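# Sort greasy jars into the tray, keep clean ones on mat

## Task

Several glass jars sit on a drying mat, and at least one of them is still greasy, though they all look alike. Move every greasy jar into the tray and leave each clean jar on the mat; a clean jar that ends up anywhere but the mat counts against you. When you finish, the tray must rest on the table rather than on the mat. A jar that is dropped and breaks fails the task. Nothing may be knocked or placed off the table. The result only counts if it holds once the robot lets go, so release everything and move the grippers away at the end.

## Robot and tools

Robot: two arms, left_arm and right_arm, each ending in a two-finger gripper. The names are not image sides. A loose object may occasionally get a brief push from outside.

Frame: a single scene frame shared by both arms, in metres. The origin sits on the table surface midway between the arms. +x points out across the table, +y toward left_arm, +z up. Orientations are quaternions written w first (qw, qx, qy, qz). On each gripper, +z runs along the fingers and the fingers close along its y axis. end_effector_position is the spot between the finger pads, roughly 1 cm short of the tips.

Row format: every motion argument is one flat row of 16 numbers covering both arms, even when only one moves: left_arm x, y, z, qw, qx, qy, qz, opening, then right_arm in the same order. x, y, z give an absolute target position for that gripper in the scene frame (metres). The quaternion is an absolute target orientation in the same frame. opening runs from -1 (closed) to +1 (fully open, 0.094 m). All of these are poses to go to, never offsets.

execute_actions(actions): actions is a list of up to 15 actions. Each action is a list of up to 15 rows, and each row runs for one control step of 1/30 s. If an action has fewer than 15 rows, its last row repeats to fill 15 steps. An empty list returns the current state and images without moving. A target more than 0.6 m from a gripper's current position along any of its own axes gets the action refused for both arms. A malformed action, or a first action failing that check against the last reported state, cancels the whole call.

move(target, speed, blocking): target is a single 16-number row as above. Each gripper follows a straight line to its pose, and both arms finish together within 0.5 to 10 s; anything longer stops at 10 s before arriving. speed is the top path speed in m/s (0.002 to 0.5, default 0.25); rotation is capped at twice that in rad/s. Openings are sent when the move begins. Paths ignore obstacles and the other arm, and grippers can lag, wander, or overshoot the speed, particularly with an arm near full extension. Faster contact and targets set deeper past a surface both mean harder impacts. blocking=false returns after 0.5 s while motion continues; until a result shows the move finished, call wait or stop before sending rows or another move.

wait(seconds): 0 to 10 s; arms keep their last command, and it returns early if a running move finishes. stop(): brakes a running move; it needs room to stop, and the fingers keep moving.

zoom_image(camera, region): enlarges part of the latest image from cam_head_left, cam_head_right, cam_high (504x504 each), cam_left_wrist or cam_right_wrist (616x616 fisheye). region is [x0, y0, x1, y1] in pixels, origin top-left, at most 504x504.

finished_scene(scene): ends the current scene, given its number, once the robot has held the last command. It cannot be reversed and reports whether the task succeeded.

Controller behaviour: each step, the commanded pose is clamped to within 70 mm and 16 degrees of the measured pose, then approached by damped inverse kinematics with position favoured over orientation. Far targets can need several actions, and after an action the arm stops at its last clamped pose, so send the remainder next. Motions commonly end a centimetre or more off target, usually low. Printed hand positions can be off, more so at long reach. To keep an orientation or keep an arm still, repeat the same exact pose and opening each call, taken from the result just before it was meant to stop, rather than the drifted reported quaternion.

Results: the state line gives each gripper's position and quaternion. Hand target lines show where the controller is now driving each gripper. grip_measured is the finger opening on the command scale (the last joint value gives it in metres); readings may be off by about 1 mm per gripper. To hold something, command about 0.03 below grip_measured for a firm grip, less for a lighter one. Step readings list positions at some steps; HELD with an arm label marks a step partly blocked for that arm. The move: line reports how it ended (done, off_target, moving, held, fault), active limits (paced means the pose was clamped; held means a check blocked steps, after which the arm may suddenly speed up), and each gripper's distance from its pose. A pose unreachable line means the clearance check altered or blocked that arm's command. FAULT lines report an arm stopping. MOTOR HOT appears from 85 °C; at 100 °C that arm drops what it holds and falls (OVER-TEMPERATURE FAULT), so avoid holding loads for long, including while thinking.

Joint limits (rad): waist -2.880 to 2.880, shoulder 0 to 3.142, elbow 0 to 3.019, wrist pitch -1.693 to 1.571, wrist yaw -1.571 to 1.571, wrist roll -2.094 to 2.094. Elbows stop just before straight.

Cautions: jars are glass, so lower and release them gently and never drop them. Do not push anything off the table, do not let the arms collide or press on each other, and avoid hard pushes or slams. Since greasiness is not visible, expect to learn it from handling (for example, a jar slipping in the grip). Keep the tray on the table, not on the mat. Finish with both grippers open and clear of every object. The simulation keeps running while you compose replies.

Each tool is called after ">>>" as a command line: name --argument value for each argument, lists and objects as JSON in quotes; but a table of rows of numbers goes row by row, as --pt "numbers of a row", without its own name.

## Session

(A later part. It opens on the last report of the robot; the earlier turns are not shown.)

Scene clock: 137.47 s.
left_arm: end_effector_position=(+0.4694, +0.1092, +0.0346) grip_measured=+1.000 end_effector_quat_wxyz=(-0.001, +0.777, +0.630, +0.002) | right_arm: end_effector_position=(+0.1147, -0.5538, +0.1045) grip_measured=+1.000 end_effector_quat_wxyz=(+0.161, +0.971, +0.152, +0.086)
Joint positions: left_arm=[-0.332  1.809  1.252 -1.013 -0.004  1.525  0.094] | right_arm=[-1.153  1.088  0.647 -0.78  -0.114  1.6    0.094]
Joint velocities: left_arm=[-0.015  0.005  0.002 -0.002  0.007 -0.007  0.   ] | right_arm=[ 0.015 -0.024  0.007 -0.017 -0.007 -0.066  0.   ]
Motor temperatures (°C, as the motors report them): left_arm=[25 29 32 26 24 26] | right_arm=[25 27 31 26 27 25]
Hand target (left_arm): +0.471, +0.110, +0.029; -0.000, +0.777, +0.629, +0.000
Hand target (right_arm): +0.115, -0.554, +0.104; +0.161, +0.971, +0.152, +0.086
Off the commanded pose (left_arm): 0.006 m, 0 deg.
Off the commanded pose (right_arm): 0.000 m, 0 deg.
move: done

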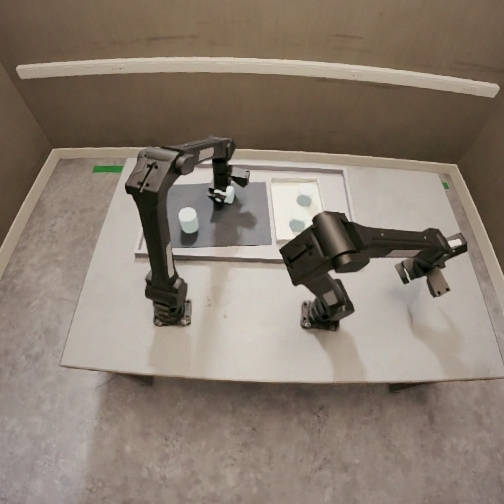

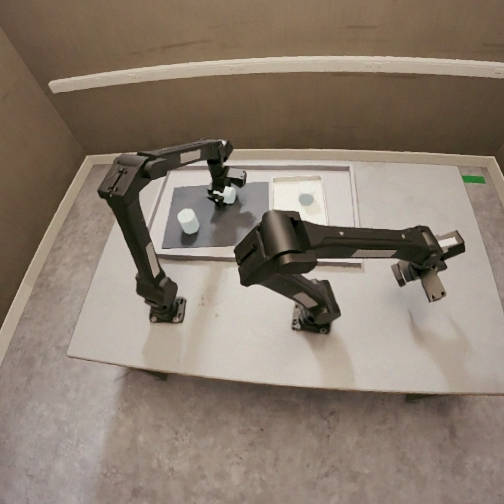

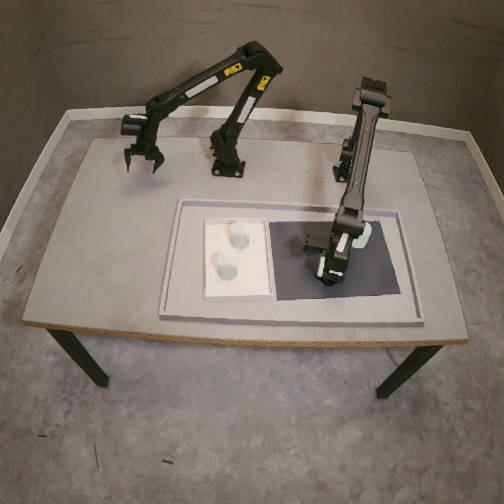

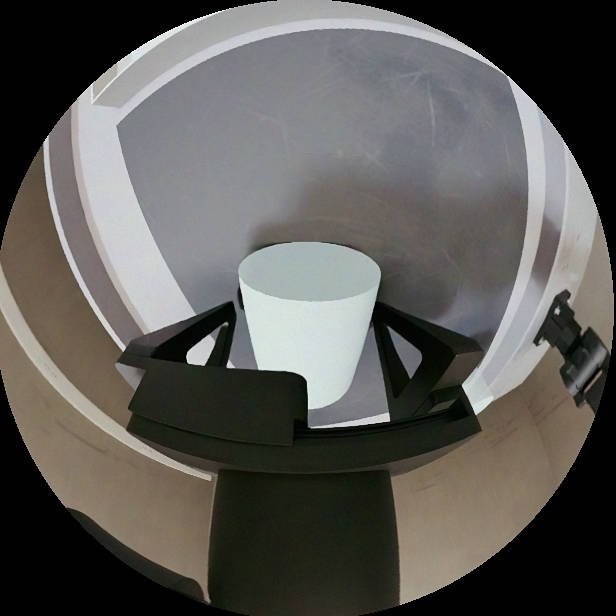

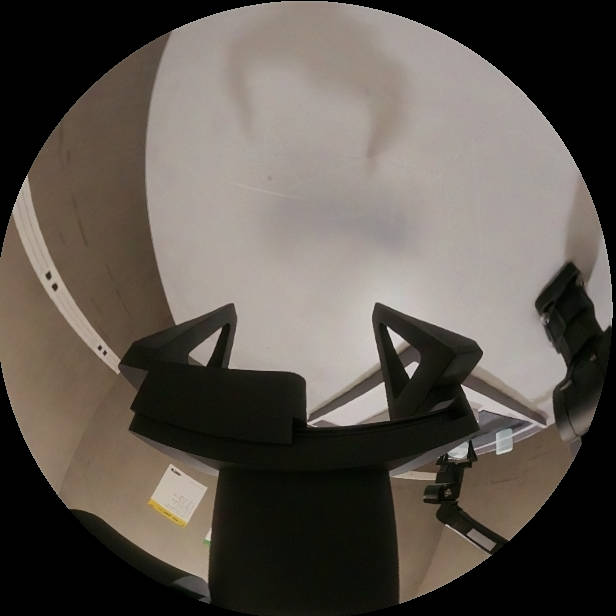

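>>> execute_actions --actions '[[[0.469,0.110,0.026,0,0.777,0.629,0,0.42,0.1147,-0.5538,0.1045,0.161,0.971,0.152,0.086,1]],[[0.469,0.110,0.026,0,0.777,0.629,0,0.37,0.1147,-0.5538,0.1045,0.161,0.971,0.152,0.086,1]],[[0.469,0.110,0.026,0,0.777,0.629,0,0.36,0.1147,-0.5538,0.1045,0.161,0.971,0.152,0.086,1],[0.469,0.110,0.026,0,0.777,0.629,0,0.36,0.1147,-0.5538,0.1045,0.161,0.971,0.152,0.086,1],[0.469,0.110,0.026,0,0.777,0.629,0,0.36,0.1147,-0.5538,0.1045,0.161,0.971,0.152,0.086,1],[0.469,0.110,0.026,0,0.777,0.629,0,0.35,0.1147,-0.5538,0.1045,0.161,0.971,0.152,0.086,1],[0.469,0.110,0.026,0,0.777,0.629,0,0.35,0.1147,-0.5538,0.1045,0.161,0.971,0.152,0.086,1],[0.469,0.110,0.026,0,0.777,0.629,0,0.35,0.1147,-0.5538,0.1045,0.161,0.971,0.152,0.086,1],[0.469,0.110,0.026,0,0.777,0.629,0,0.346,0.1147,-0.5538,0.1045,0.161,0.971,0.152,0.086,1],[0.469,0.110,0.026,0,0.777,0.629,0,0.346,0.1147,-0.5538,0.1045,0.161,0.971,0.152,0.086,1],[0.469,0.110,0.026,0,0.777,0.629,0,0.346,0.1147,-0.5538,0.1045,0.161,0.971,0.152,0.086,1],[0.469,0.110,0.026,0,0.777,0.629,0,0.343,0.1147,-0.5538,0.1045,0.161,0.971,0.152,0.086,1],[0.469,0.110,0.026,0,0.777,0.629,0,0.343,0.1147,-0.5538,0.1045,0.161,0.971,0.152,0.086,1],[0.469,0.110,0.026,0,0.777,0.629,0,0.343,0.1147,-0.5538,0.1045,0.161,0.971,0.152,0.086,1],[0.469,0.110,0.026,0,0.777,0.629,0,0.34,0.1147,-0.5538,0.1045,0.161,0.971,0.152,0.086,1]]]'

>>> move --target '[0.481,0.106,0.060,0,0.777,0.629,0,0.34,0.1147,-0.5538,0.1045,0.161,0.971,0.152,0.086,1]' --speed 0.035

Scene clock: 139.20 s.
left_arm: end_effector_position=(+0.4675, +0.1096, +0.0317) grip_measured=+0.342 end_effector_quat_wxyz=(-0.001, +0.777, +0.630, +0.002) | right_arm: end_effector_position=(+0.1147, -0.5538, +0.1045) grip_measured=+1.000 end_effector_quat_wxyz=(+0.161, +0.971, +0.152, +0.086)
Joint positions: left_arm=[-0.332  1.809  1.243 -1.004 -0.003  1.525  0.063] | right_arm=[-1.153  1.088  0.647 -0.78  -0.114  1.6    0.094]
Joint velocities: left_arm=[-0.005  0.005  0.017 -0.012 -0.022 -0.037  0.001] | right_arm=[-0.005 -0.005 -0.007 -0.032 -0.007 -0.022  0.   ]
Motor temperatures (°C, as the motors report them): left_arm=[25 29 32 26 24 26] | right_arm=[25 27 31 26 27 25]
Hand target (left_arm): +0.469, +0.110, +0.026; +0.000, +0.777, +0.629, +0.000
Hand target (right_arm): +0.115, -0.554, +0.104; +0.161, +0.971, +0.152, +0.086
Off the commanded pose (left_arm): 0.006 m, 0 deg.
Off the commanded pose (right_arm): 0.000 m, 0 deg.
Step readings (end_effector_position; steps 1 to 15: 1st action; 16 to 30: 2nd action; 31 to 45: 3rd action):
0: left_arm (+0.4694, +0.1092, +0.0346) | right_arm (+0.1147, -0.5538, +0.1045)
1: left_arm (+0.4694, +0.1092, +0.0343) | right_arm (+0.1147, -0.5538, +0.1045)
2: left_arm (+0.4694, +0.1091, +0.0338) | right_arm (+0.1147, -0.5538, +0.1045)
4: left_arm (+0.4684, +0.1094, +0.0325) | right_arm (+0.1147, -0.5538, +0.1045)
8: left_arm (+0.4673, +0.1097, +0.0317) | right_arm (+0.1147, -0.5538, +0.1045)
15: left_arm (+0.4675, +0.1096, +0.0317) | right_arm (+0.1147, -0.5538, +0.1045)
16: left_arm (+0.4675, +0.1096, +0.0317) | right_arm (+0.1147, -0.5538, +0.1045)
17: left_arm (+0.4675, +0.1096, +0.0317) | right_arm (+0.1147, -0.5538, +0.1045)
19: left_arm (+0.4675, +0.1096, +0.0317) | right_arm (+0.1147, -0.5538, +0.1045)
23: left_arm (+0.4675, +0.1096, +0.0317) | right_arm (+0.1147, -0.5538, +0.1045)
30: left_arm (+0.4675, +0.1096, +0.0317) | right_arm (+0.1147, -0.5538, +0.1045)
31: left_arm (+0.4675, +0.1096, +0.0317) | right_arm (+0.1147, -0.5538, +0.1045)
32: left_arm (+0.4675, +0.1096, +0.0317) | right_arm (+0.1147, -0.5538, +0.1045)
34: left_arm (+0.4675, +0.1096, +0.0317) | right_arm (+0.1147, -0.5538, +0.1045)
38: left_arm (+0.4675, +0.1096, +0.0317) | right_arm (+0.1147, -0.5538, +0.1045)
45: end_effector_position above

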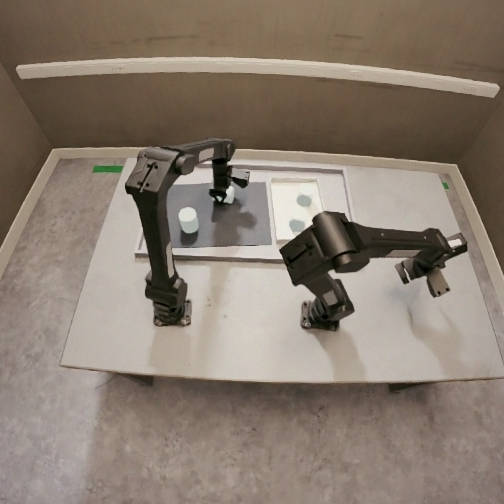

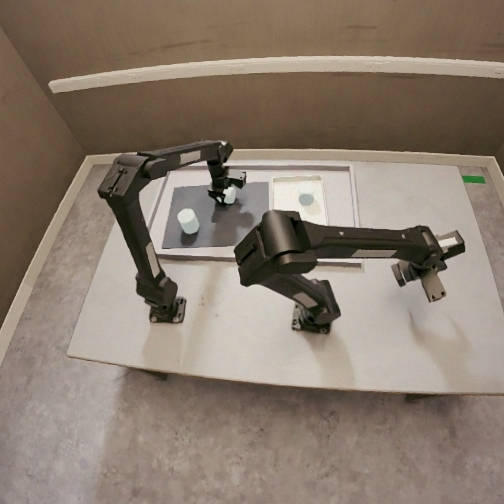

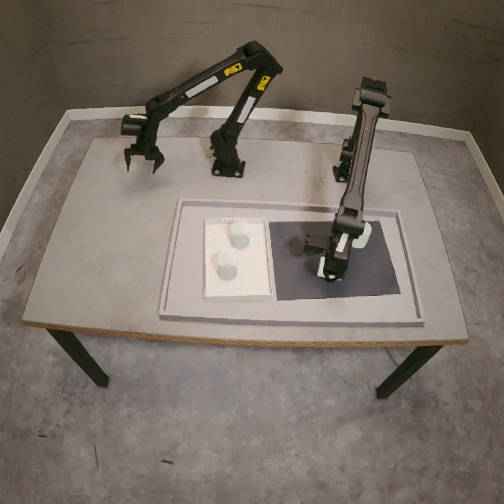

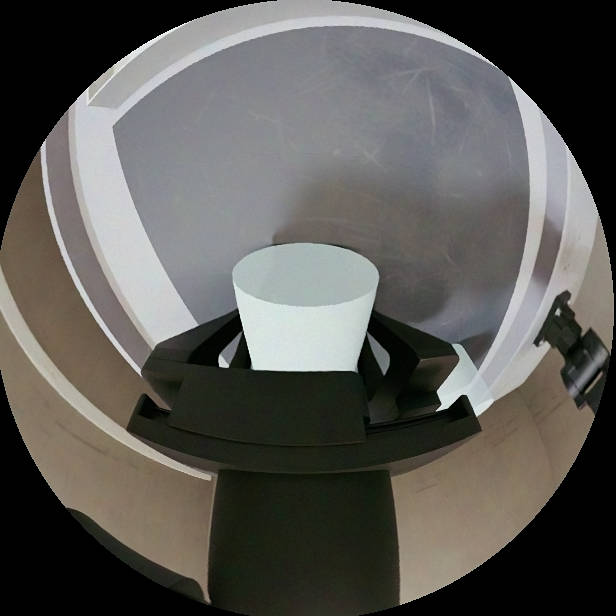

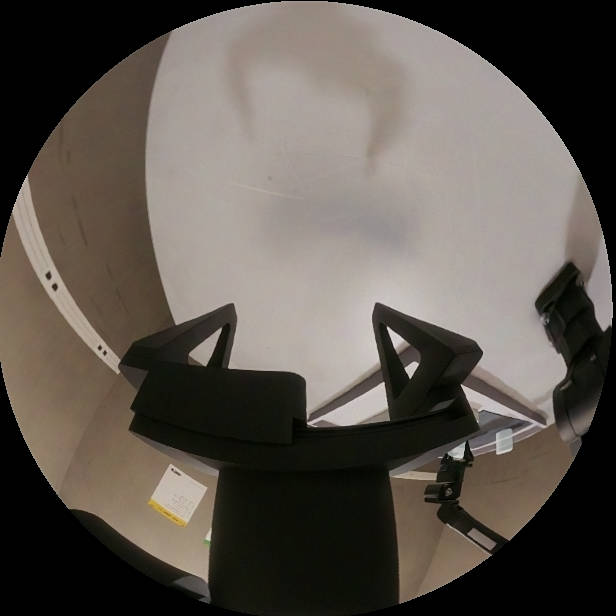

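Scene clock: 140.33 s.
left_arm: end_effector_position=(+0.4615, +0.1112, +0.0405) grip_measured=+0.342 end_effector_quat_wxyz=(-0.019, +0.777, +0.630, -0.012) | right_arm: end_effector_position=(+0.1147, -0.5538, +0.1045) grip_measured=+1.000 end_effector_quat_wxyz=(+0.161, +0.971, +0.152, +0.086)
Joint positions: left_arm=[-0.332  1.809  1.269 -1.077 -0.003  1.525  0.063] | right_arm=[-1.153  1.088  0.647 -0.78  -0.114  1.6    0.094]
Joint velocities: left_arm=[ 0.015 -0.005 -0.007 -0.007  0.007 -0.022 -0.001] | right_arm=[-0.015 -0.005 -0.012 -0.012 -0.066  0.022  0.   ]
Motor temperatures (°C, as the motors report them): left_arm=[25 29 32 26 24 26] | right_arm=[25 27 31 26 27 25]
Hand target (left_arm): +0.480, +0.106, +0.061; +0.000, +0.777, +0.629, +0.000
Hand target (right_arm): +0.115, -0.554, +0.104; +0.161, +0.971, +0.152, +0.086
Off the commanded pose (left_arm): 0.028 m, 3 deg.
Off the commanded pose (right_arm): 0.000 m, 0 deg.
move: off_target (left_arm)

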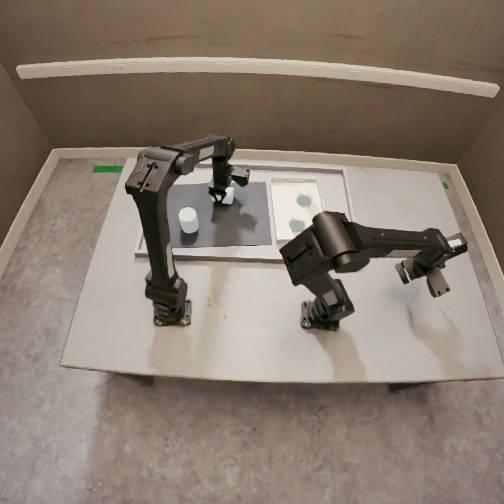

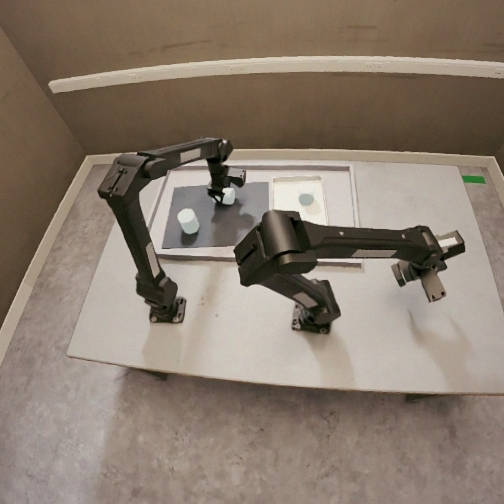

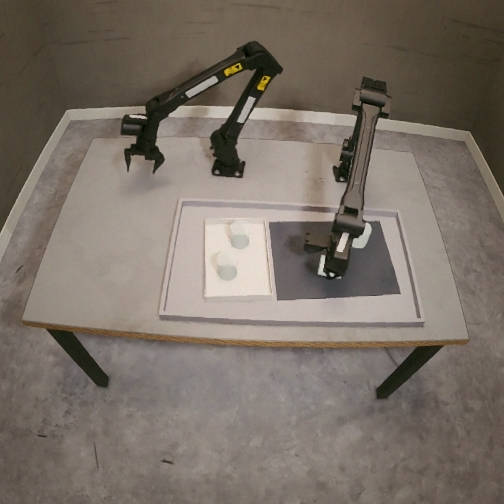

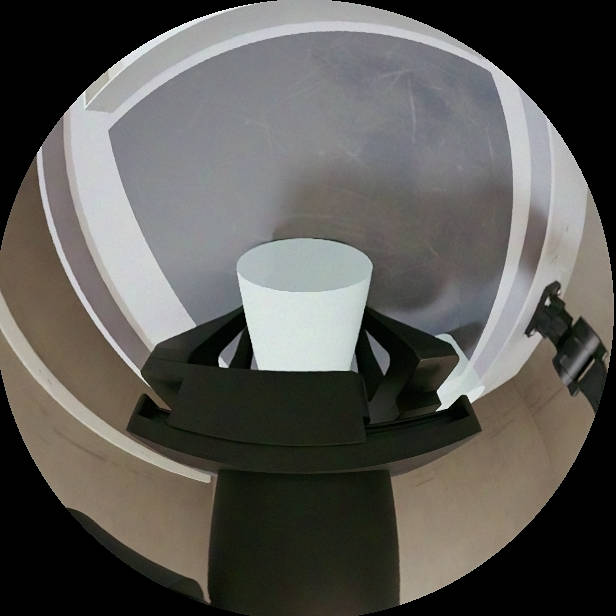

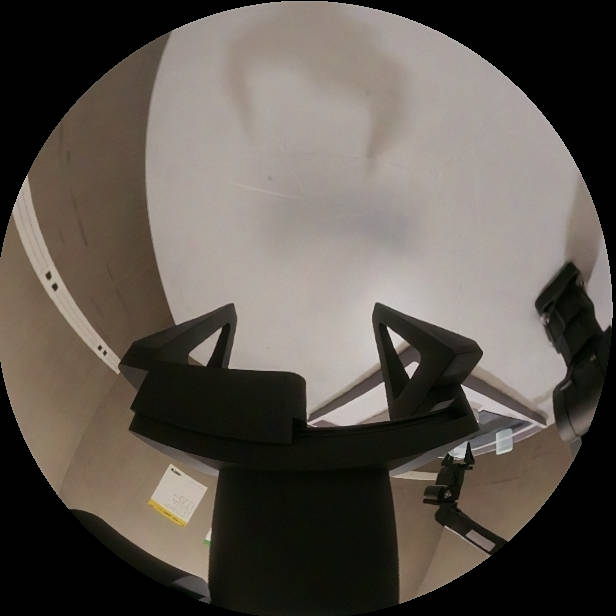

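>>> zoom_image --camera "cam_high" --region '[290, 230, 390, 300]'

>>> move --target '[0.465,0.111,0.028,0,0.777,0.629,0,0.45,0.1147,-0.5538,0.1045,0.161,0.971,0.152,0.086,1]' --speed 0.04

Region (290, 230, 390, 300) of cam_high's 504x504 image, scaled by 5.040, with more detail than that image has; it fills the top 353 rows of this view, and the rest is white.

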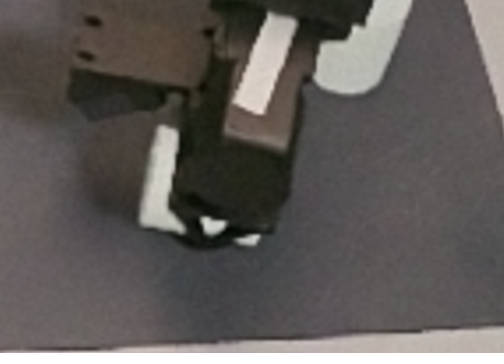

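Scene clock: 141.37 s.
left_arm: end_effector_position=(+0.4628, +0.1108, +0.0284) grip_measured=+0.448 end_effector_quat_wxyz=(-0.005, +0.777, +0.630, -0.002) | right_arm: end_effector_position=(+0.1147, -0.5538, +0.1045) grip_measured=+1.000 end_effector_quat_wxyz=(+0.161, +0.971, +0.152, +0.086)
Joint positions: left_arm=[-0.332  1.809  1.232 -1.005 -0.003  1.525  0.068] | right_arm=[-1.153  1.088  0.647 -0.78  -0.114  1.6    0.094]
Joint velocities: left_arm=[ 0.005 -0.015 -0.002  0.012 -0.022 -0.022  0.   ] | right_arm=[-0.015  0.005 -0.002 -0.002 -0.037  0.007  0.   ]
Motor temperatures (°C, as the motors report them): left_arm=[25 29 32 26 24 26] | right_arm=[25 27 31 26 27 25]
Hand target (left_arm): +0.465, +0.111, +0.028; -0.000, +0.777, +0.629, +0.000
Hand target (right_arm): +0.115, -0.554, +0.104; +0.161, +0.971, +0.152, +0.086
Off the commanded pose (left_arm): 0.002 m, 1 deg.
Off the commanded pose (right_arm): 0.000 m, 0 deg.
move: done

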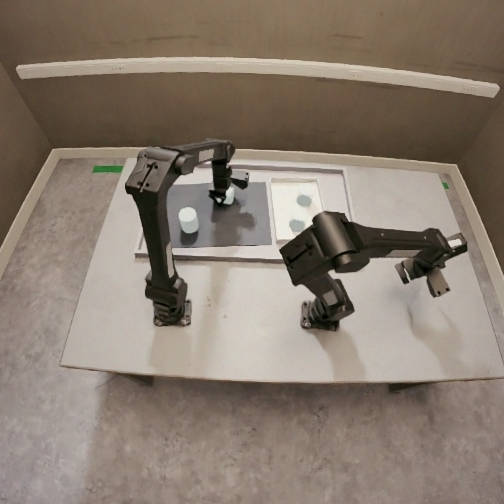

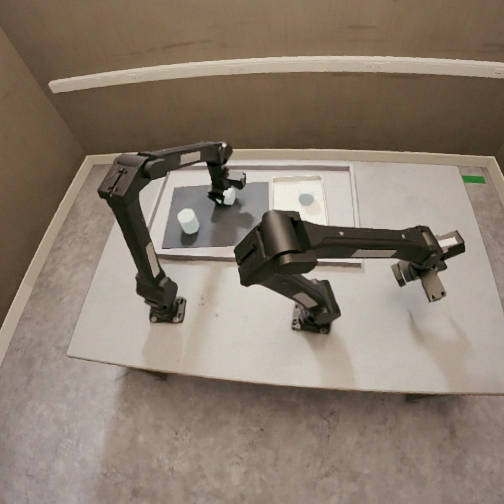

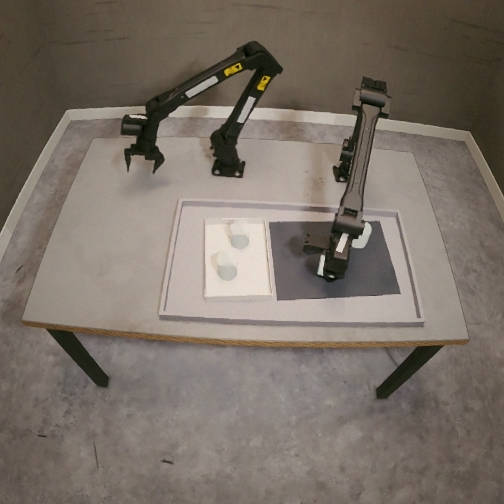

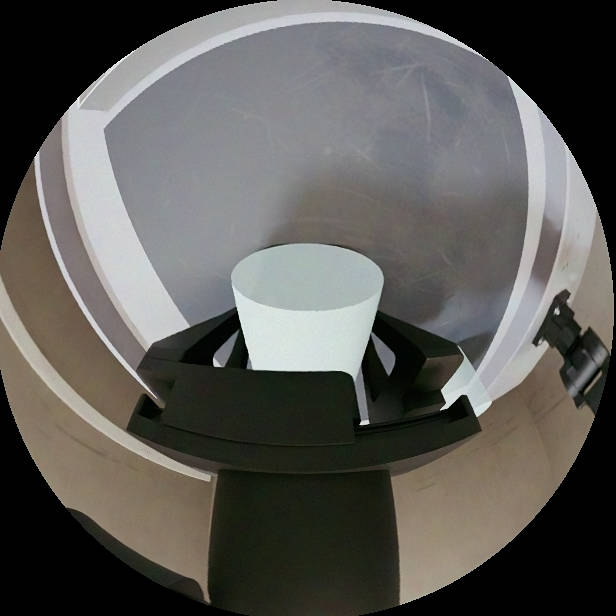

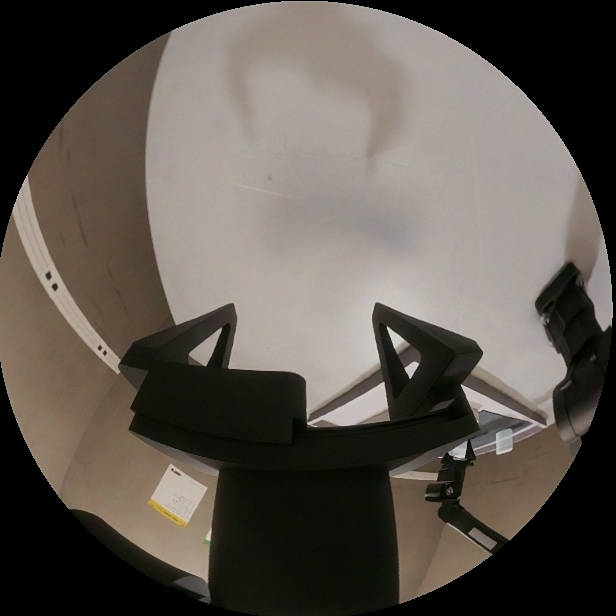

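>>> move --target '[0.463,0.099,0.036,-0.163,0.751,0.608,0.201,0.8,0.1147,-0.5538,0.1045,0.161,0.971,0.152,0.086,1]' --speed 0.12

Scene clock: 144.47 s.
left_arm: end_effector_position=(+0.4497, +0.1108, +0.0305) grip_measured=+0.798 end_effector_quat_wxyz=(-0.175, +0.751, +0.607, +0.190) | right_arm: end_effector_position=(+0.1147, -0.5538, +0.1045) grip_measured=+1.000 end_effector_quat_wxyz=(+0.161, +0.971, +0.152, +0.086)
Joint positions: left_arm=[-0.509  1.87   1.257 -1.117 -0.5    1.311  0.084] | right_arm=[-1.153  1.088  0.647 -0.78  -0.114  1.6    0.094]
Joint velocities: left_arm=[ 0.005 -0.005  0.007  0.002 -0.022  0.037  0.   ] | right_arm=[-0.024 -0.015 -0.022 -0.007  0.037 -0.051  0.   ]
Motor temperatures (°C, as the motors report them): left_arm=[25 29 32 26 24 26] | right_arm=[25 27 32 26 27 25]
Hand target (left_arm): +0.462, +0.099, +0.036; -0.166, +0.751, +0.608, +0.197
Hand target (right_arm): +0.115, -0.554, +0.104; +0.161, +0.971, +0.152, +0.086
Off the commanded pose (left_arm): 0.019 m, 2 deg.
Off the commanded pose (right_arm): 0.000 m, 0 deg.
move: off_target (left_arm)

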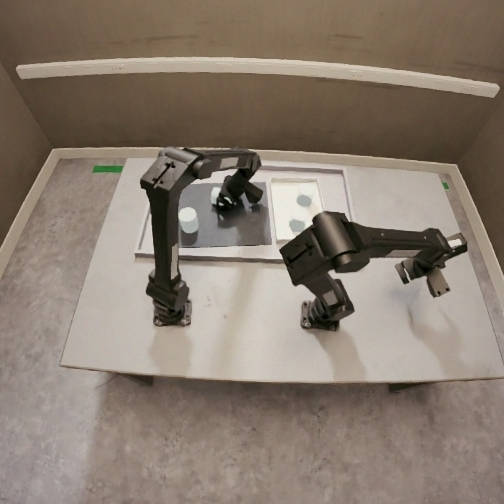

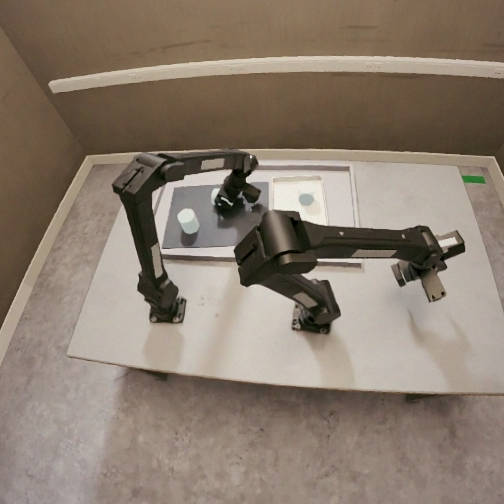

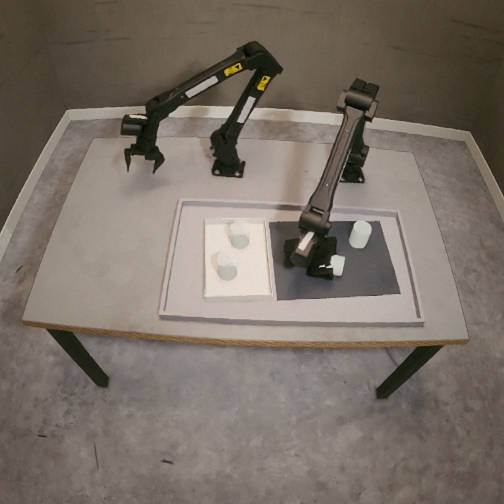

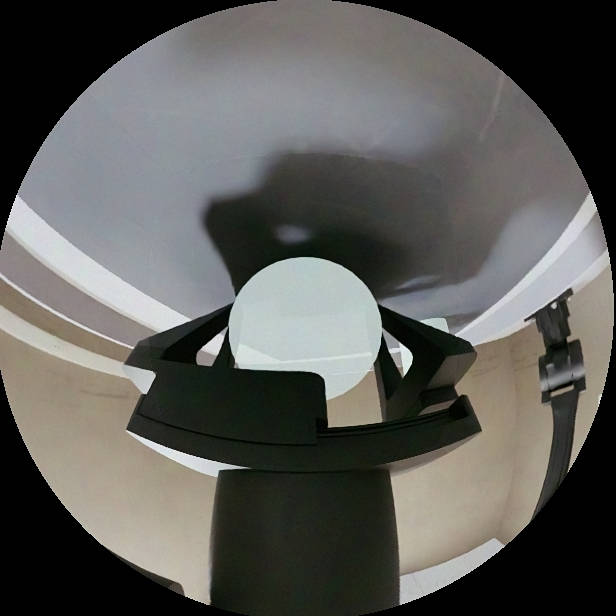

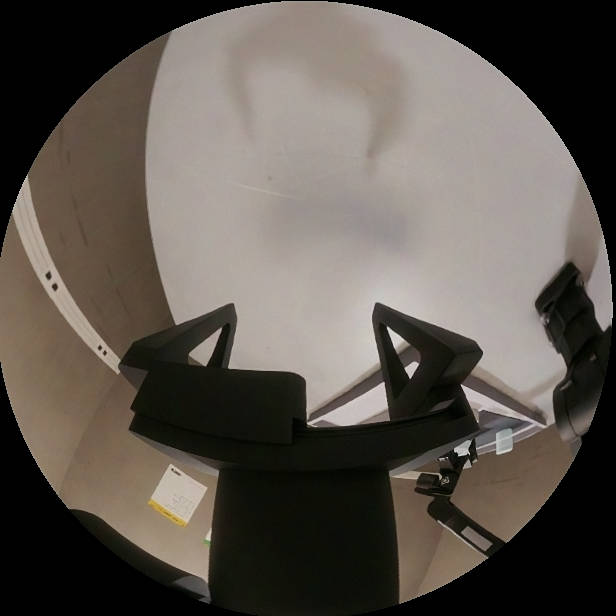

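>>> move --target '[0.459,0.090,0.042,-0.163,0.751,0.608,0.201,0.8,0.1147,-0.5538,0.1045,0.161,0.971,0.152,0.086,1]' --speed 0.03

Scene clock: 145.70 s.
left_arm: end_effector_position=(+0.4444, +0.1038, +0.0312) grip_measured=+0.798 end_effector_quat_wxyz=(-0.178, +0.751, +0.606, +0.191) | right_arm: end_effector_position=(+0.1147, -0.5538, +0.1045) grip_measured=+1.000 end_effector_quat_wxyz=(+0.161, +0.971, +0.152, +0.086)
Joint positions: left_arm=[-0.528  1.87   1.257 -1.132 -0.501  1.288  0.084] | right_arm=[-1.153  1.088  0.647 -0.78  -0.114  1.6    0.094]
Joint velocities: left_arm=[-0.005 -0.005 -0.012 -0.007 -0.007  0.022 -0.   ] | right_arm=[-0.005  0.005 -0.022 -0.002 -0.081 -0.066  0.   ]
Motor temperatures (°C, as the motors report them): left_arm=[25 29 32 26 24 26] | right_arm=[25 27 32 26 27 25]
Hand target (left_arm): +0.458, +0.090, +0.043; -0.163, +0.751, +0.608, +0.201
Hand target (right_arm): +0.115, -0.554, +0.104; +0.161, +0.971, +0.152, +0.086
Off the commanded pose (left_arm): 0.023 m, 2 deg.
Off the commanded pose (right_arm): 0.000 m, 0 deg.
move: off_target (left_arm)

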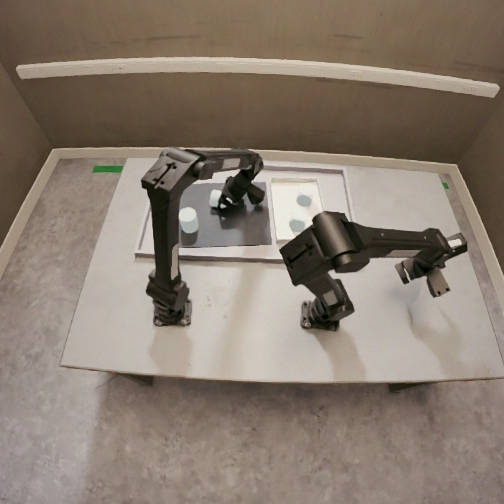

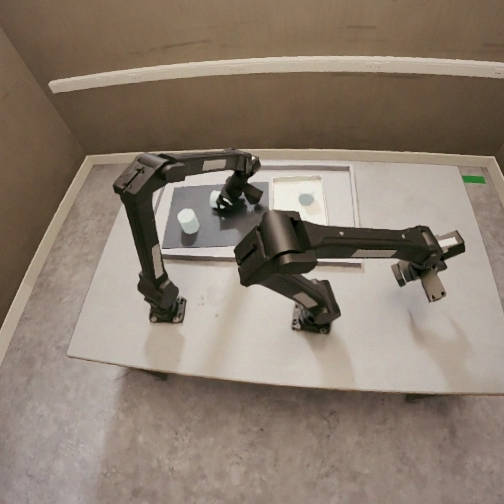

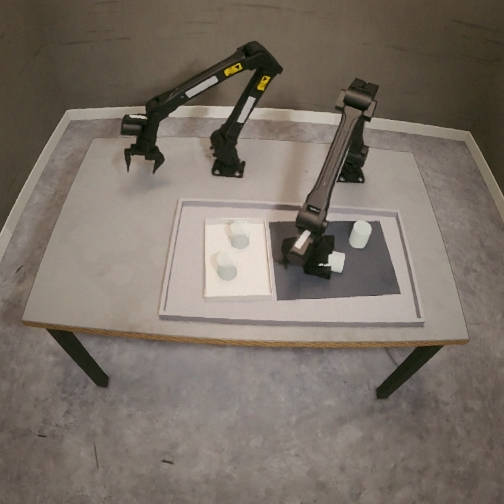

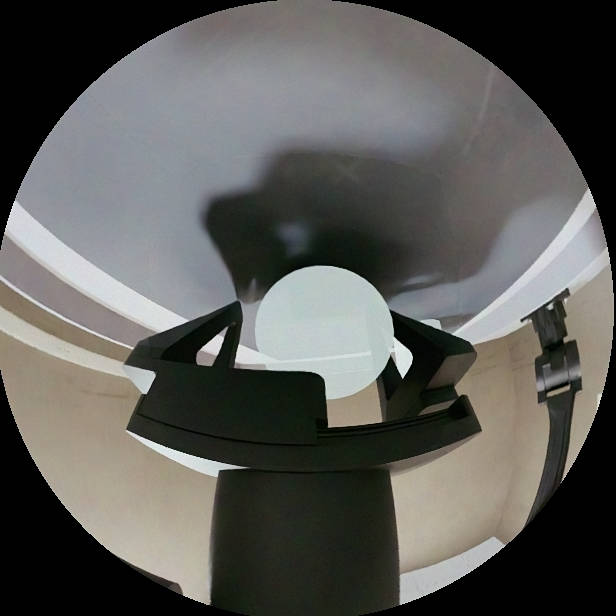

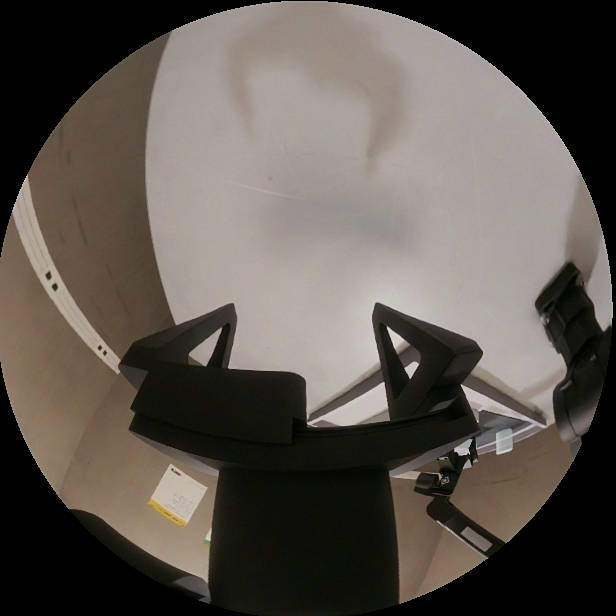

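>>> execute_actions --actions '[[[0.455,0.094,0.040,-0.163,0.751,0.608,0.201,0.7,0.1147,-0.5538,0.1045,0.161,0.971,0.152,0.086,1],[0.455,0.094,0.040,-0.163,0.751,0.608,0.201,0.7,0.1147,-0.5538,0.1045,0.161,0.971,0.152,0.086,1],[0.455,0.094,0.040,-0.163,0.751,0.608,0.201,0.65,0.1147,-0.5538,0.1045,0.161,0.971,0.152,0.086,1],[0.455,0.094,0.040,-0.163,0.751,0.608,0.201,0.6,0.1147,-0.5538,0.1045,0.161,0.971,0.152,0.086,1],[0.455,0.094,0.040,-0.163,0.751,0.608,0.201,0.55,0.1147,-0.5538,0.1045,0.161,0.971,0.152,0.086,1],[0.455,0.094,0.040,-0.163,0.751,0.608,0.201,0.5,0.1147,-0.5538,0.1045,0.161,0.971,0.152,0.086,1],[0.455,0.094,0.040,-0.163,0.751,0.608,0.201,0.46,0.1147,-0.5538,0.1045,0.161,0.971,0.152,0.086,1],[0.455,0.094,0.040,-0.163,0.751,0.608,0.201,0.43,0.1147,-0.5538,0.1045,0.161,0.971,0.152,0.086,1],[0.455,0.094,0.040,-0.163,0.751,0.608,0.201,0.40,0.1147,-0.5538,0.1045,0.161,0.971,0.152,0.086,1],[0.455,0.094,0.040,-0.163,0.751,0.608,0.201,0.38,0.1147,-0.5538,0.1045,0.161,0.971,0.152,0.086,1],[0.455,0.094,0.040,-0.163,0.751,0.608,0.201,0.36,0.1147,-0.5538,0.1045,0.161,0.971,0.152,0.086,1]],[[0.455,0.094,0.040,-0.163,0.751,0.608,0.201,0.35,0.1147,-0.5538,0.1045,0.161,0.971,0.152,0.086,1],[0.455,0.094,0.040,-0.163,0.751,0.608,0.201,0.34,0.1147,-0.5538,0.1045,0.161,0.971,0.152,0.086,1],[0.455,0.094,0.040,-0.163,0.751,0.608,0.201,0.33,0.1147,-0.5538,0.1045,0.161,0.971,0.152,0.086,1],[0.455,0.094,0.040,-0.163,0.751,0.608,0.201,0.32,0.1147,-0.5538,0.1045,0.161,0.971,0.152,0.086,1],[0.455,0.094,0.040,-0.163,0.751,0.608,0.201,0.31,0.1147,-0.5538,0.1045,0.161,0.971,0.152,0.086,1],[0.455,0.094,0.040,-0.163,0.751,0.608,0.201,0.30,0.1147,-0.5538,0.1045,0.161,0.971,0.152,0.086,1],[0.455,0.094,0.040,-0.163,0.751,0.608,0.201,0.285,0.1147,-0.5538,0.1045,0.161,0.971,0.152,0.086,1]]]'

Scene clock: 147.03 s.
left_arm: end_effector_position=(+0.4445, +0.1040, +0.0313) grip_measured=+0.301 end_effector_quat_wxyz=(-0.178, +0.751, +0.607, +0.192) | right_arm: end_effector_position=(+0.1147, -0.5538, +0.1045) grip_measured=+1.000 end_effector_quat_wxyz=(+0.161, +0.971, +0.152, +0.086)
Joint positions: left_arm=[-0.528  1.87   1.257 -1.132 -0.503  1.287  0.061] | right_arm=[-1.153  1.088  0.647 -0.78  -0.114  1.6    0.094]
Joint velocities: left_arm=[ 0.015  0.005  0.002  0.002 -0.022 -0.066 -0.   ] | right_arm=[ 0.015 -0.005 -0.032  0.007 -0.022 -0.037  0.   ]
Motor temperatures (°C, as the motors report them): left_arm=[25 29 32 26 24 26] | right_arm=[25 27 32 26 27 25]
Hand target (left_arm): +0.454, +0.094, +0.040; -0.163, +0.751, +0.608, +0.201
Hand target (right_arm): +0.115, -0.554, +0.104; +0.161, +0.971, +0.152, +0.086
Off the commanded pose (left_arm): 0.017 m, 2 deg.
Off the commanded pose (right_arm): 0.000 m, 0 deg.
Step readings (end_effector_position; steps 1 to 15: 1st action; 16 to 30: 2nd action):
0: left_arm (+0.4444, +0.1038, +0.0312) | right_arm (+0.1147, -0.5538, +0.1045)
1: left_arm (+0.4444, +0.1038, +0.0312) | right_arm (+0.1147, -0.5538, +0.1045)
2: left_arm (+0.4444, +0.1039, +0.0312) | right_arm (+0.1147, -0.5538, +0.1045)
4: left_arm (+0.4444, +0.1039, +0.0312) | right_arm (+0.1147, -0.5538, +0.1045)
8: left_arm (+0.4444, +0.1039, +0.0312) | right_arm (+0.1147, -0.5538, +0.1045)
15: left_arm (+0.4444, +0.1039, +0.0313) | right_arm (+0.1147, -0.5538, +0.1045)
16: left_arm (+0.4444, +0.1039, +0.0313) | right_arm (+0.1147, -0.5538, +0.1045)
17: left_arm (+0.4444, +0.1039, +0.0313) | right_arm (+0.1147, -0.5538, +0.1045)
19: left_arm (+0.4444, +0.1039, +0.0313) | right_arm (+0.1147, -0.5538, +0.1045)
23: left_arm (+0.4445, +0.1040, +0.0313) | right_arm (+0.1147, -0.5538, +0.1045)
30: end_effector_position above

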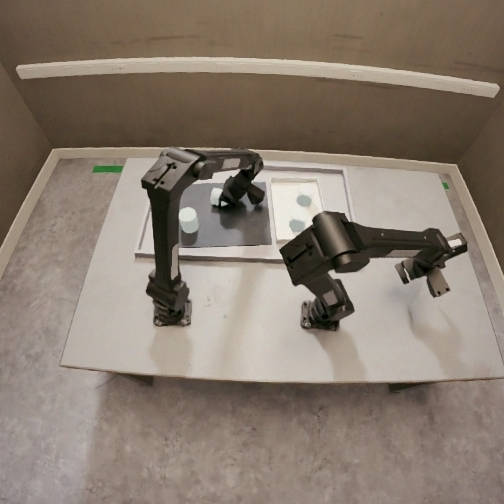

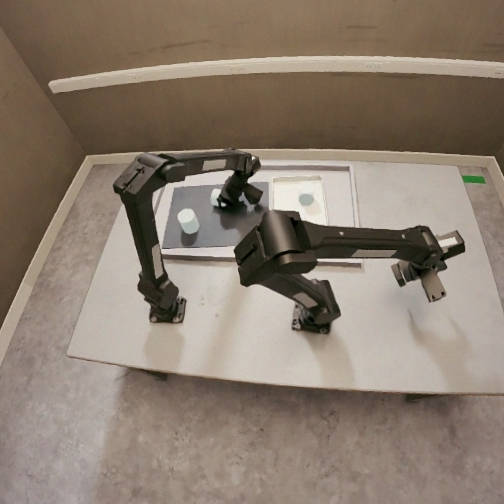

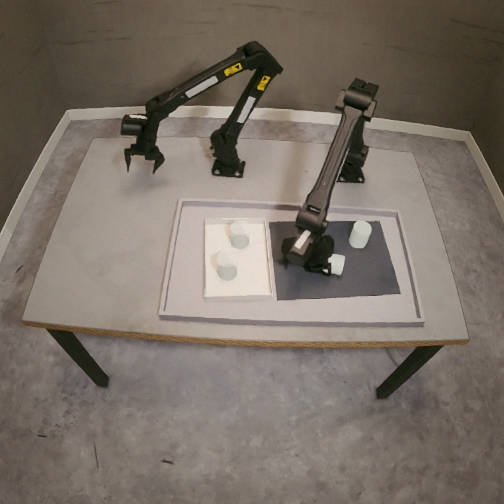

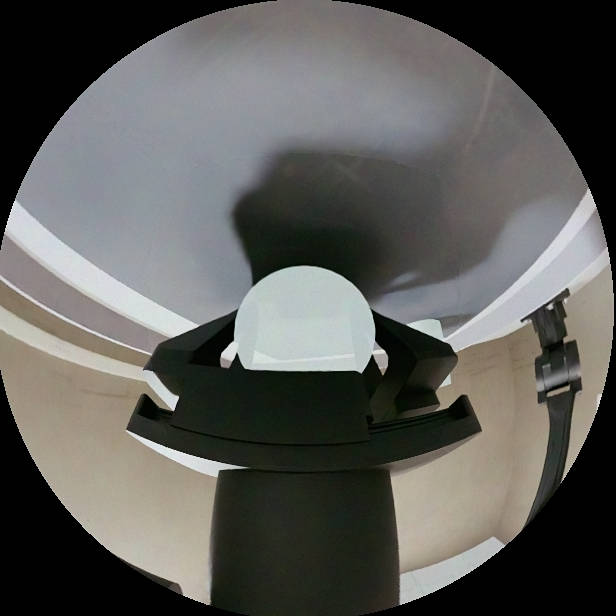

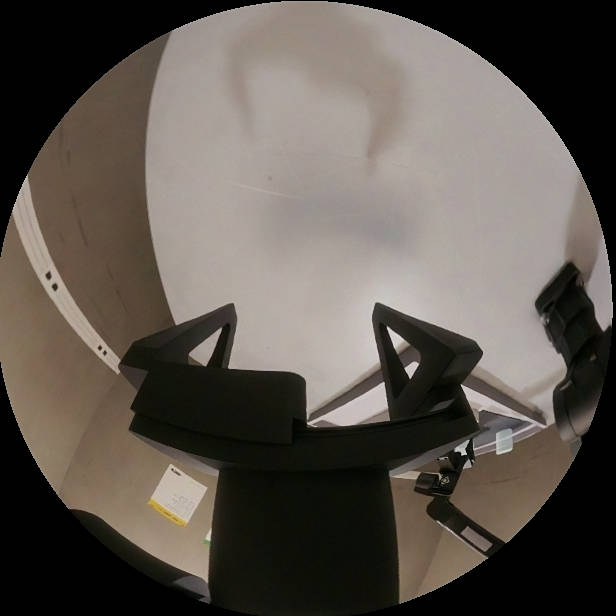

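Gripped. Lift.

>>> move --target '[0.460,0.085,0.135,-0.163,0.751,0.608,0.201,0.28,0.1147,-0.5538,0.1045,0.161,0.971,0.152,0.086,1]' --speed 0.07

Scene clock: 149.07 s.
left_arm: end_effector_position=(+0.4452, +0.1003, +0.1062) grip_measured=+0.298 end_effector_quat_wxyz=(-0.194, +0.752, +0.603, +0.185) | right_arm: end_effector_position=(+0.1147, -0.5538, +0.1045) grip_measured=+1.000 end_effector_quat_wxyz=(+0.161, +0.971, +0.152, +0.086)
Joint positions: left_arm=[-0.534  1.799  1.372 -1.357 -0.502  1.279  0.061] | right_arm=[-1.153  1.088  0.647 -0.78  -0.114  1.6    0.094]
Joint velocities: left_arm=[-0.005 -0.005 -0.007 -0.012  0.037 -0.007  0.   ] | right_arm=[ 0.005 -0.005 -0.012 -0.037 -0.007 -0.066  0.   ]
Motor temperatures (°C, as the motors report them): left_arm=[25 29 33 26 24 26] | right_arm=[25 27 32 26 27 25]
Hand target (left_arm): +0.457, +0.086, +0.136; -0.163, +0.751, +0.608, +0.201
Hand target (right_arm): +0.115, -0.554, +0.104; +0.161, +0.971, +0.152, +0.086
Off the commanded pose (left_arm): 0.036 m, 4 deg.
Off the commanded pose (right_arm): 0.000 m, 0 deg.
move: off_target (left_arm)

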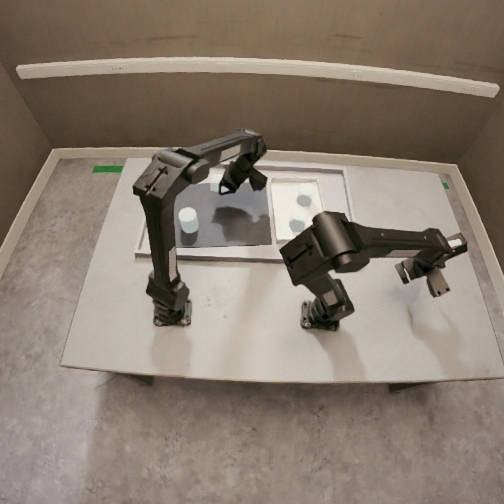

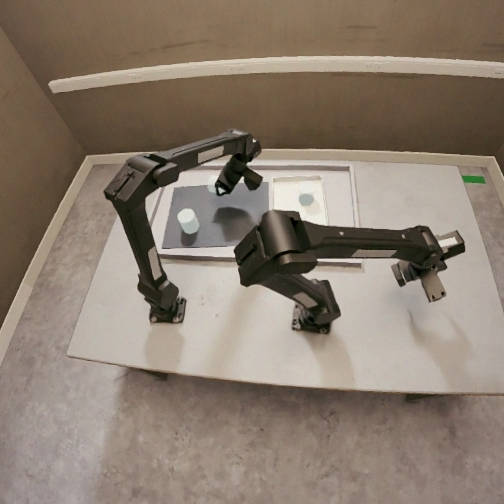

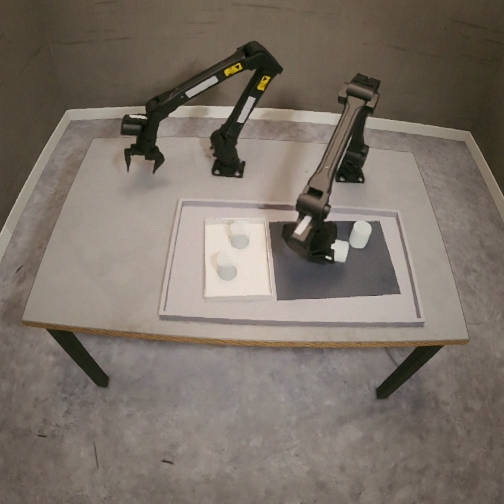

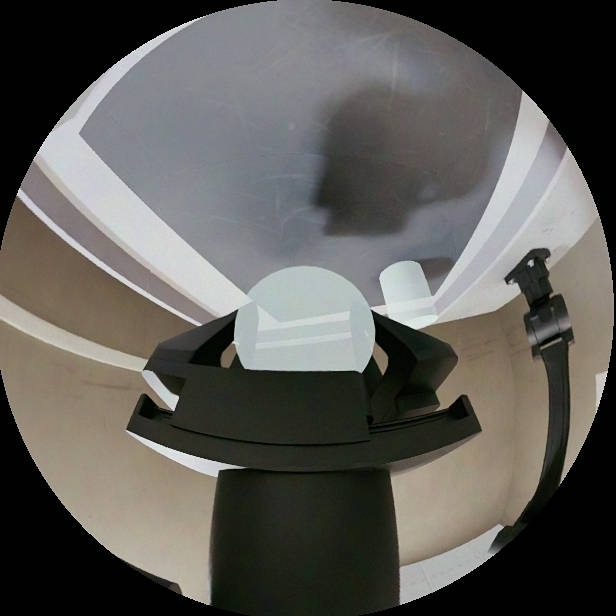

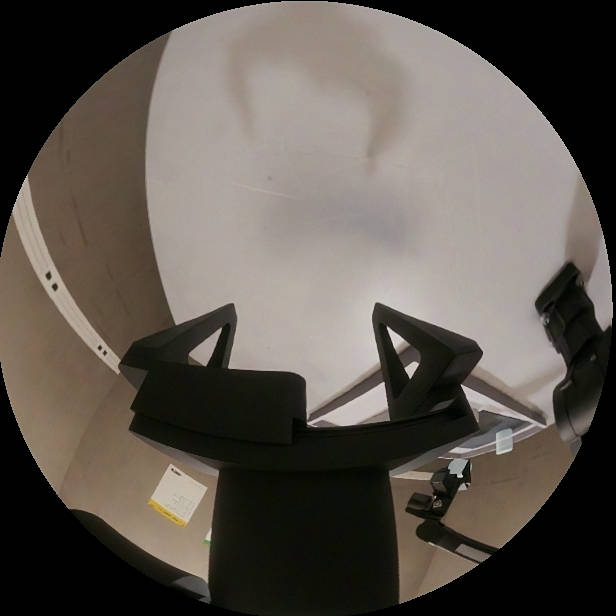

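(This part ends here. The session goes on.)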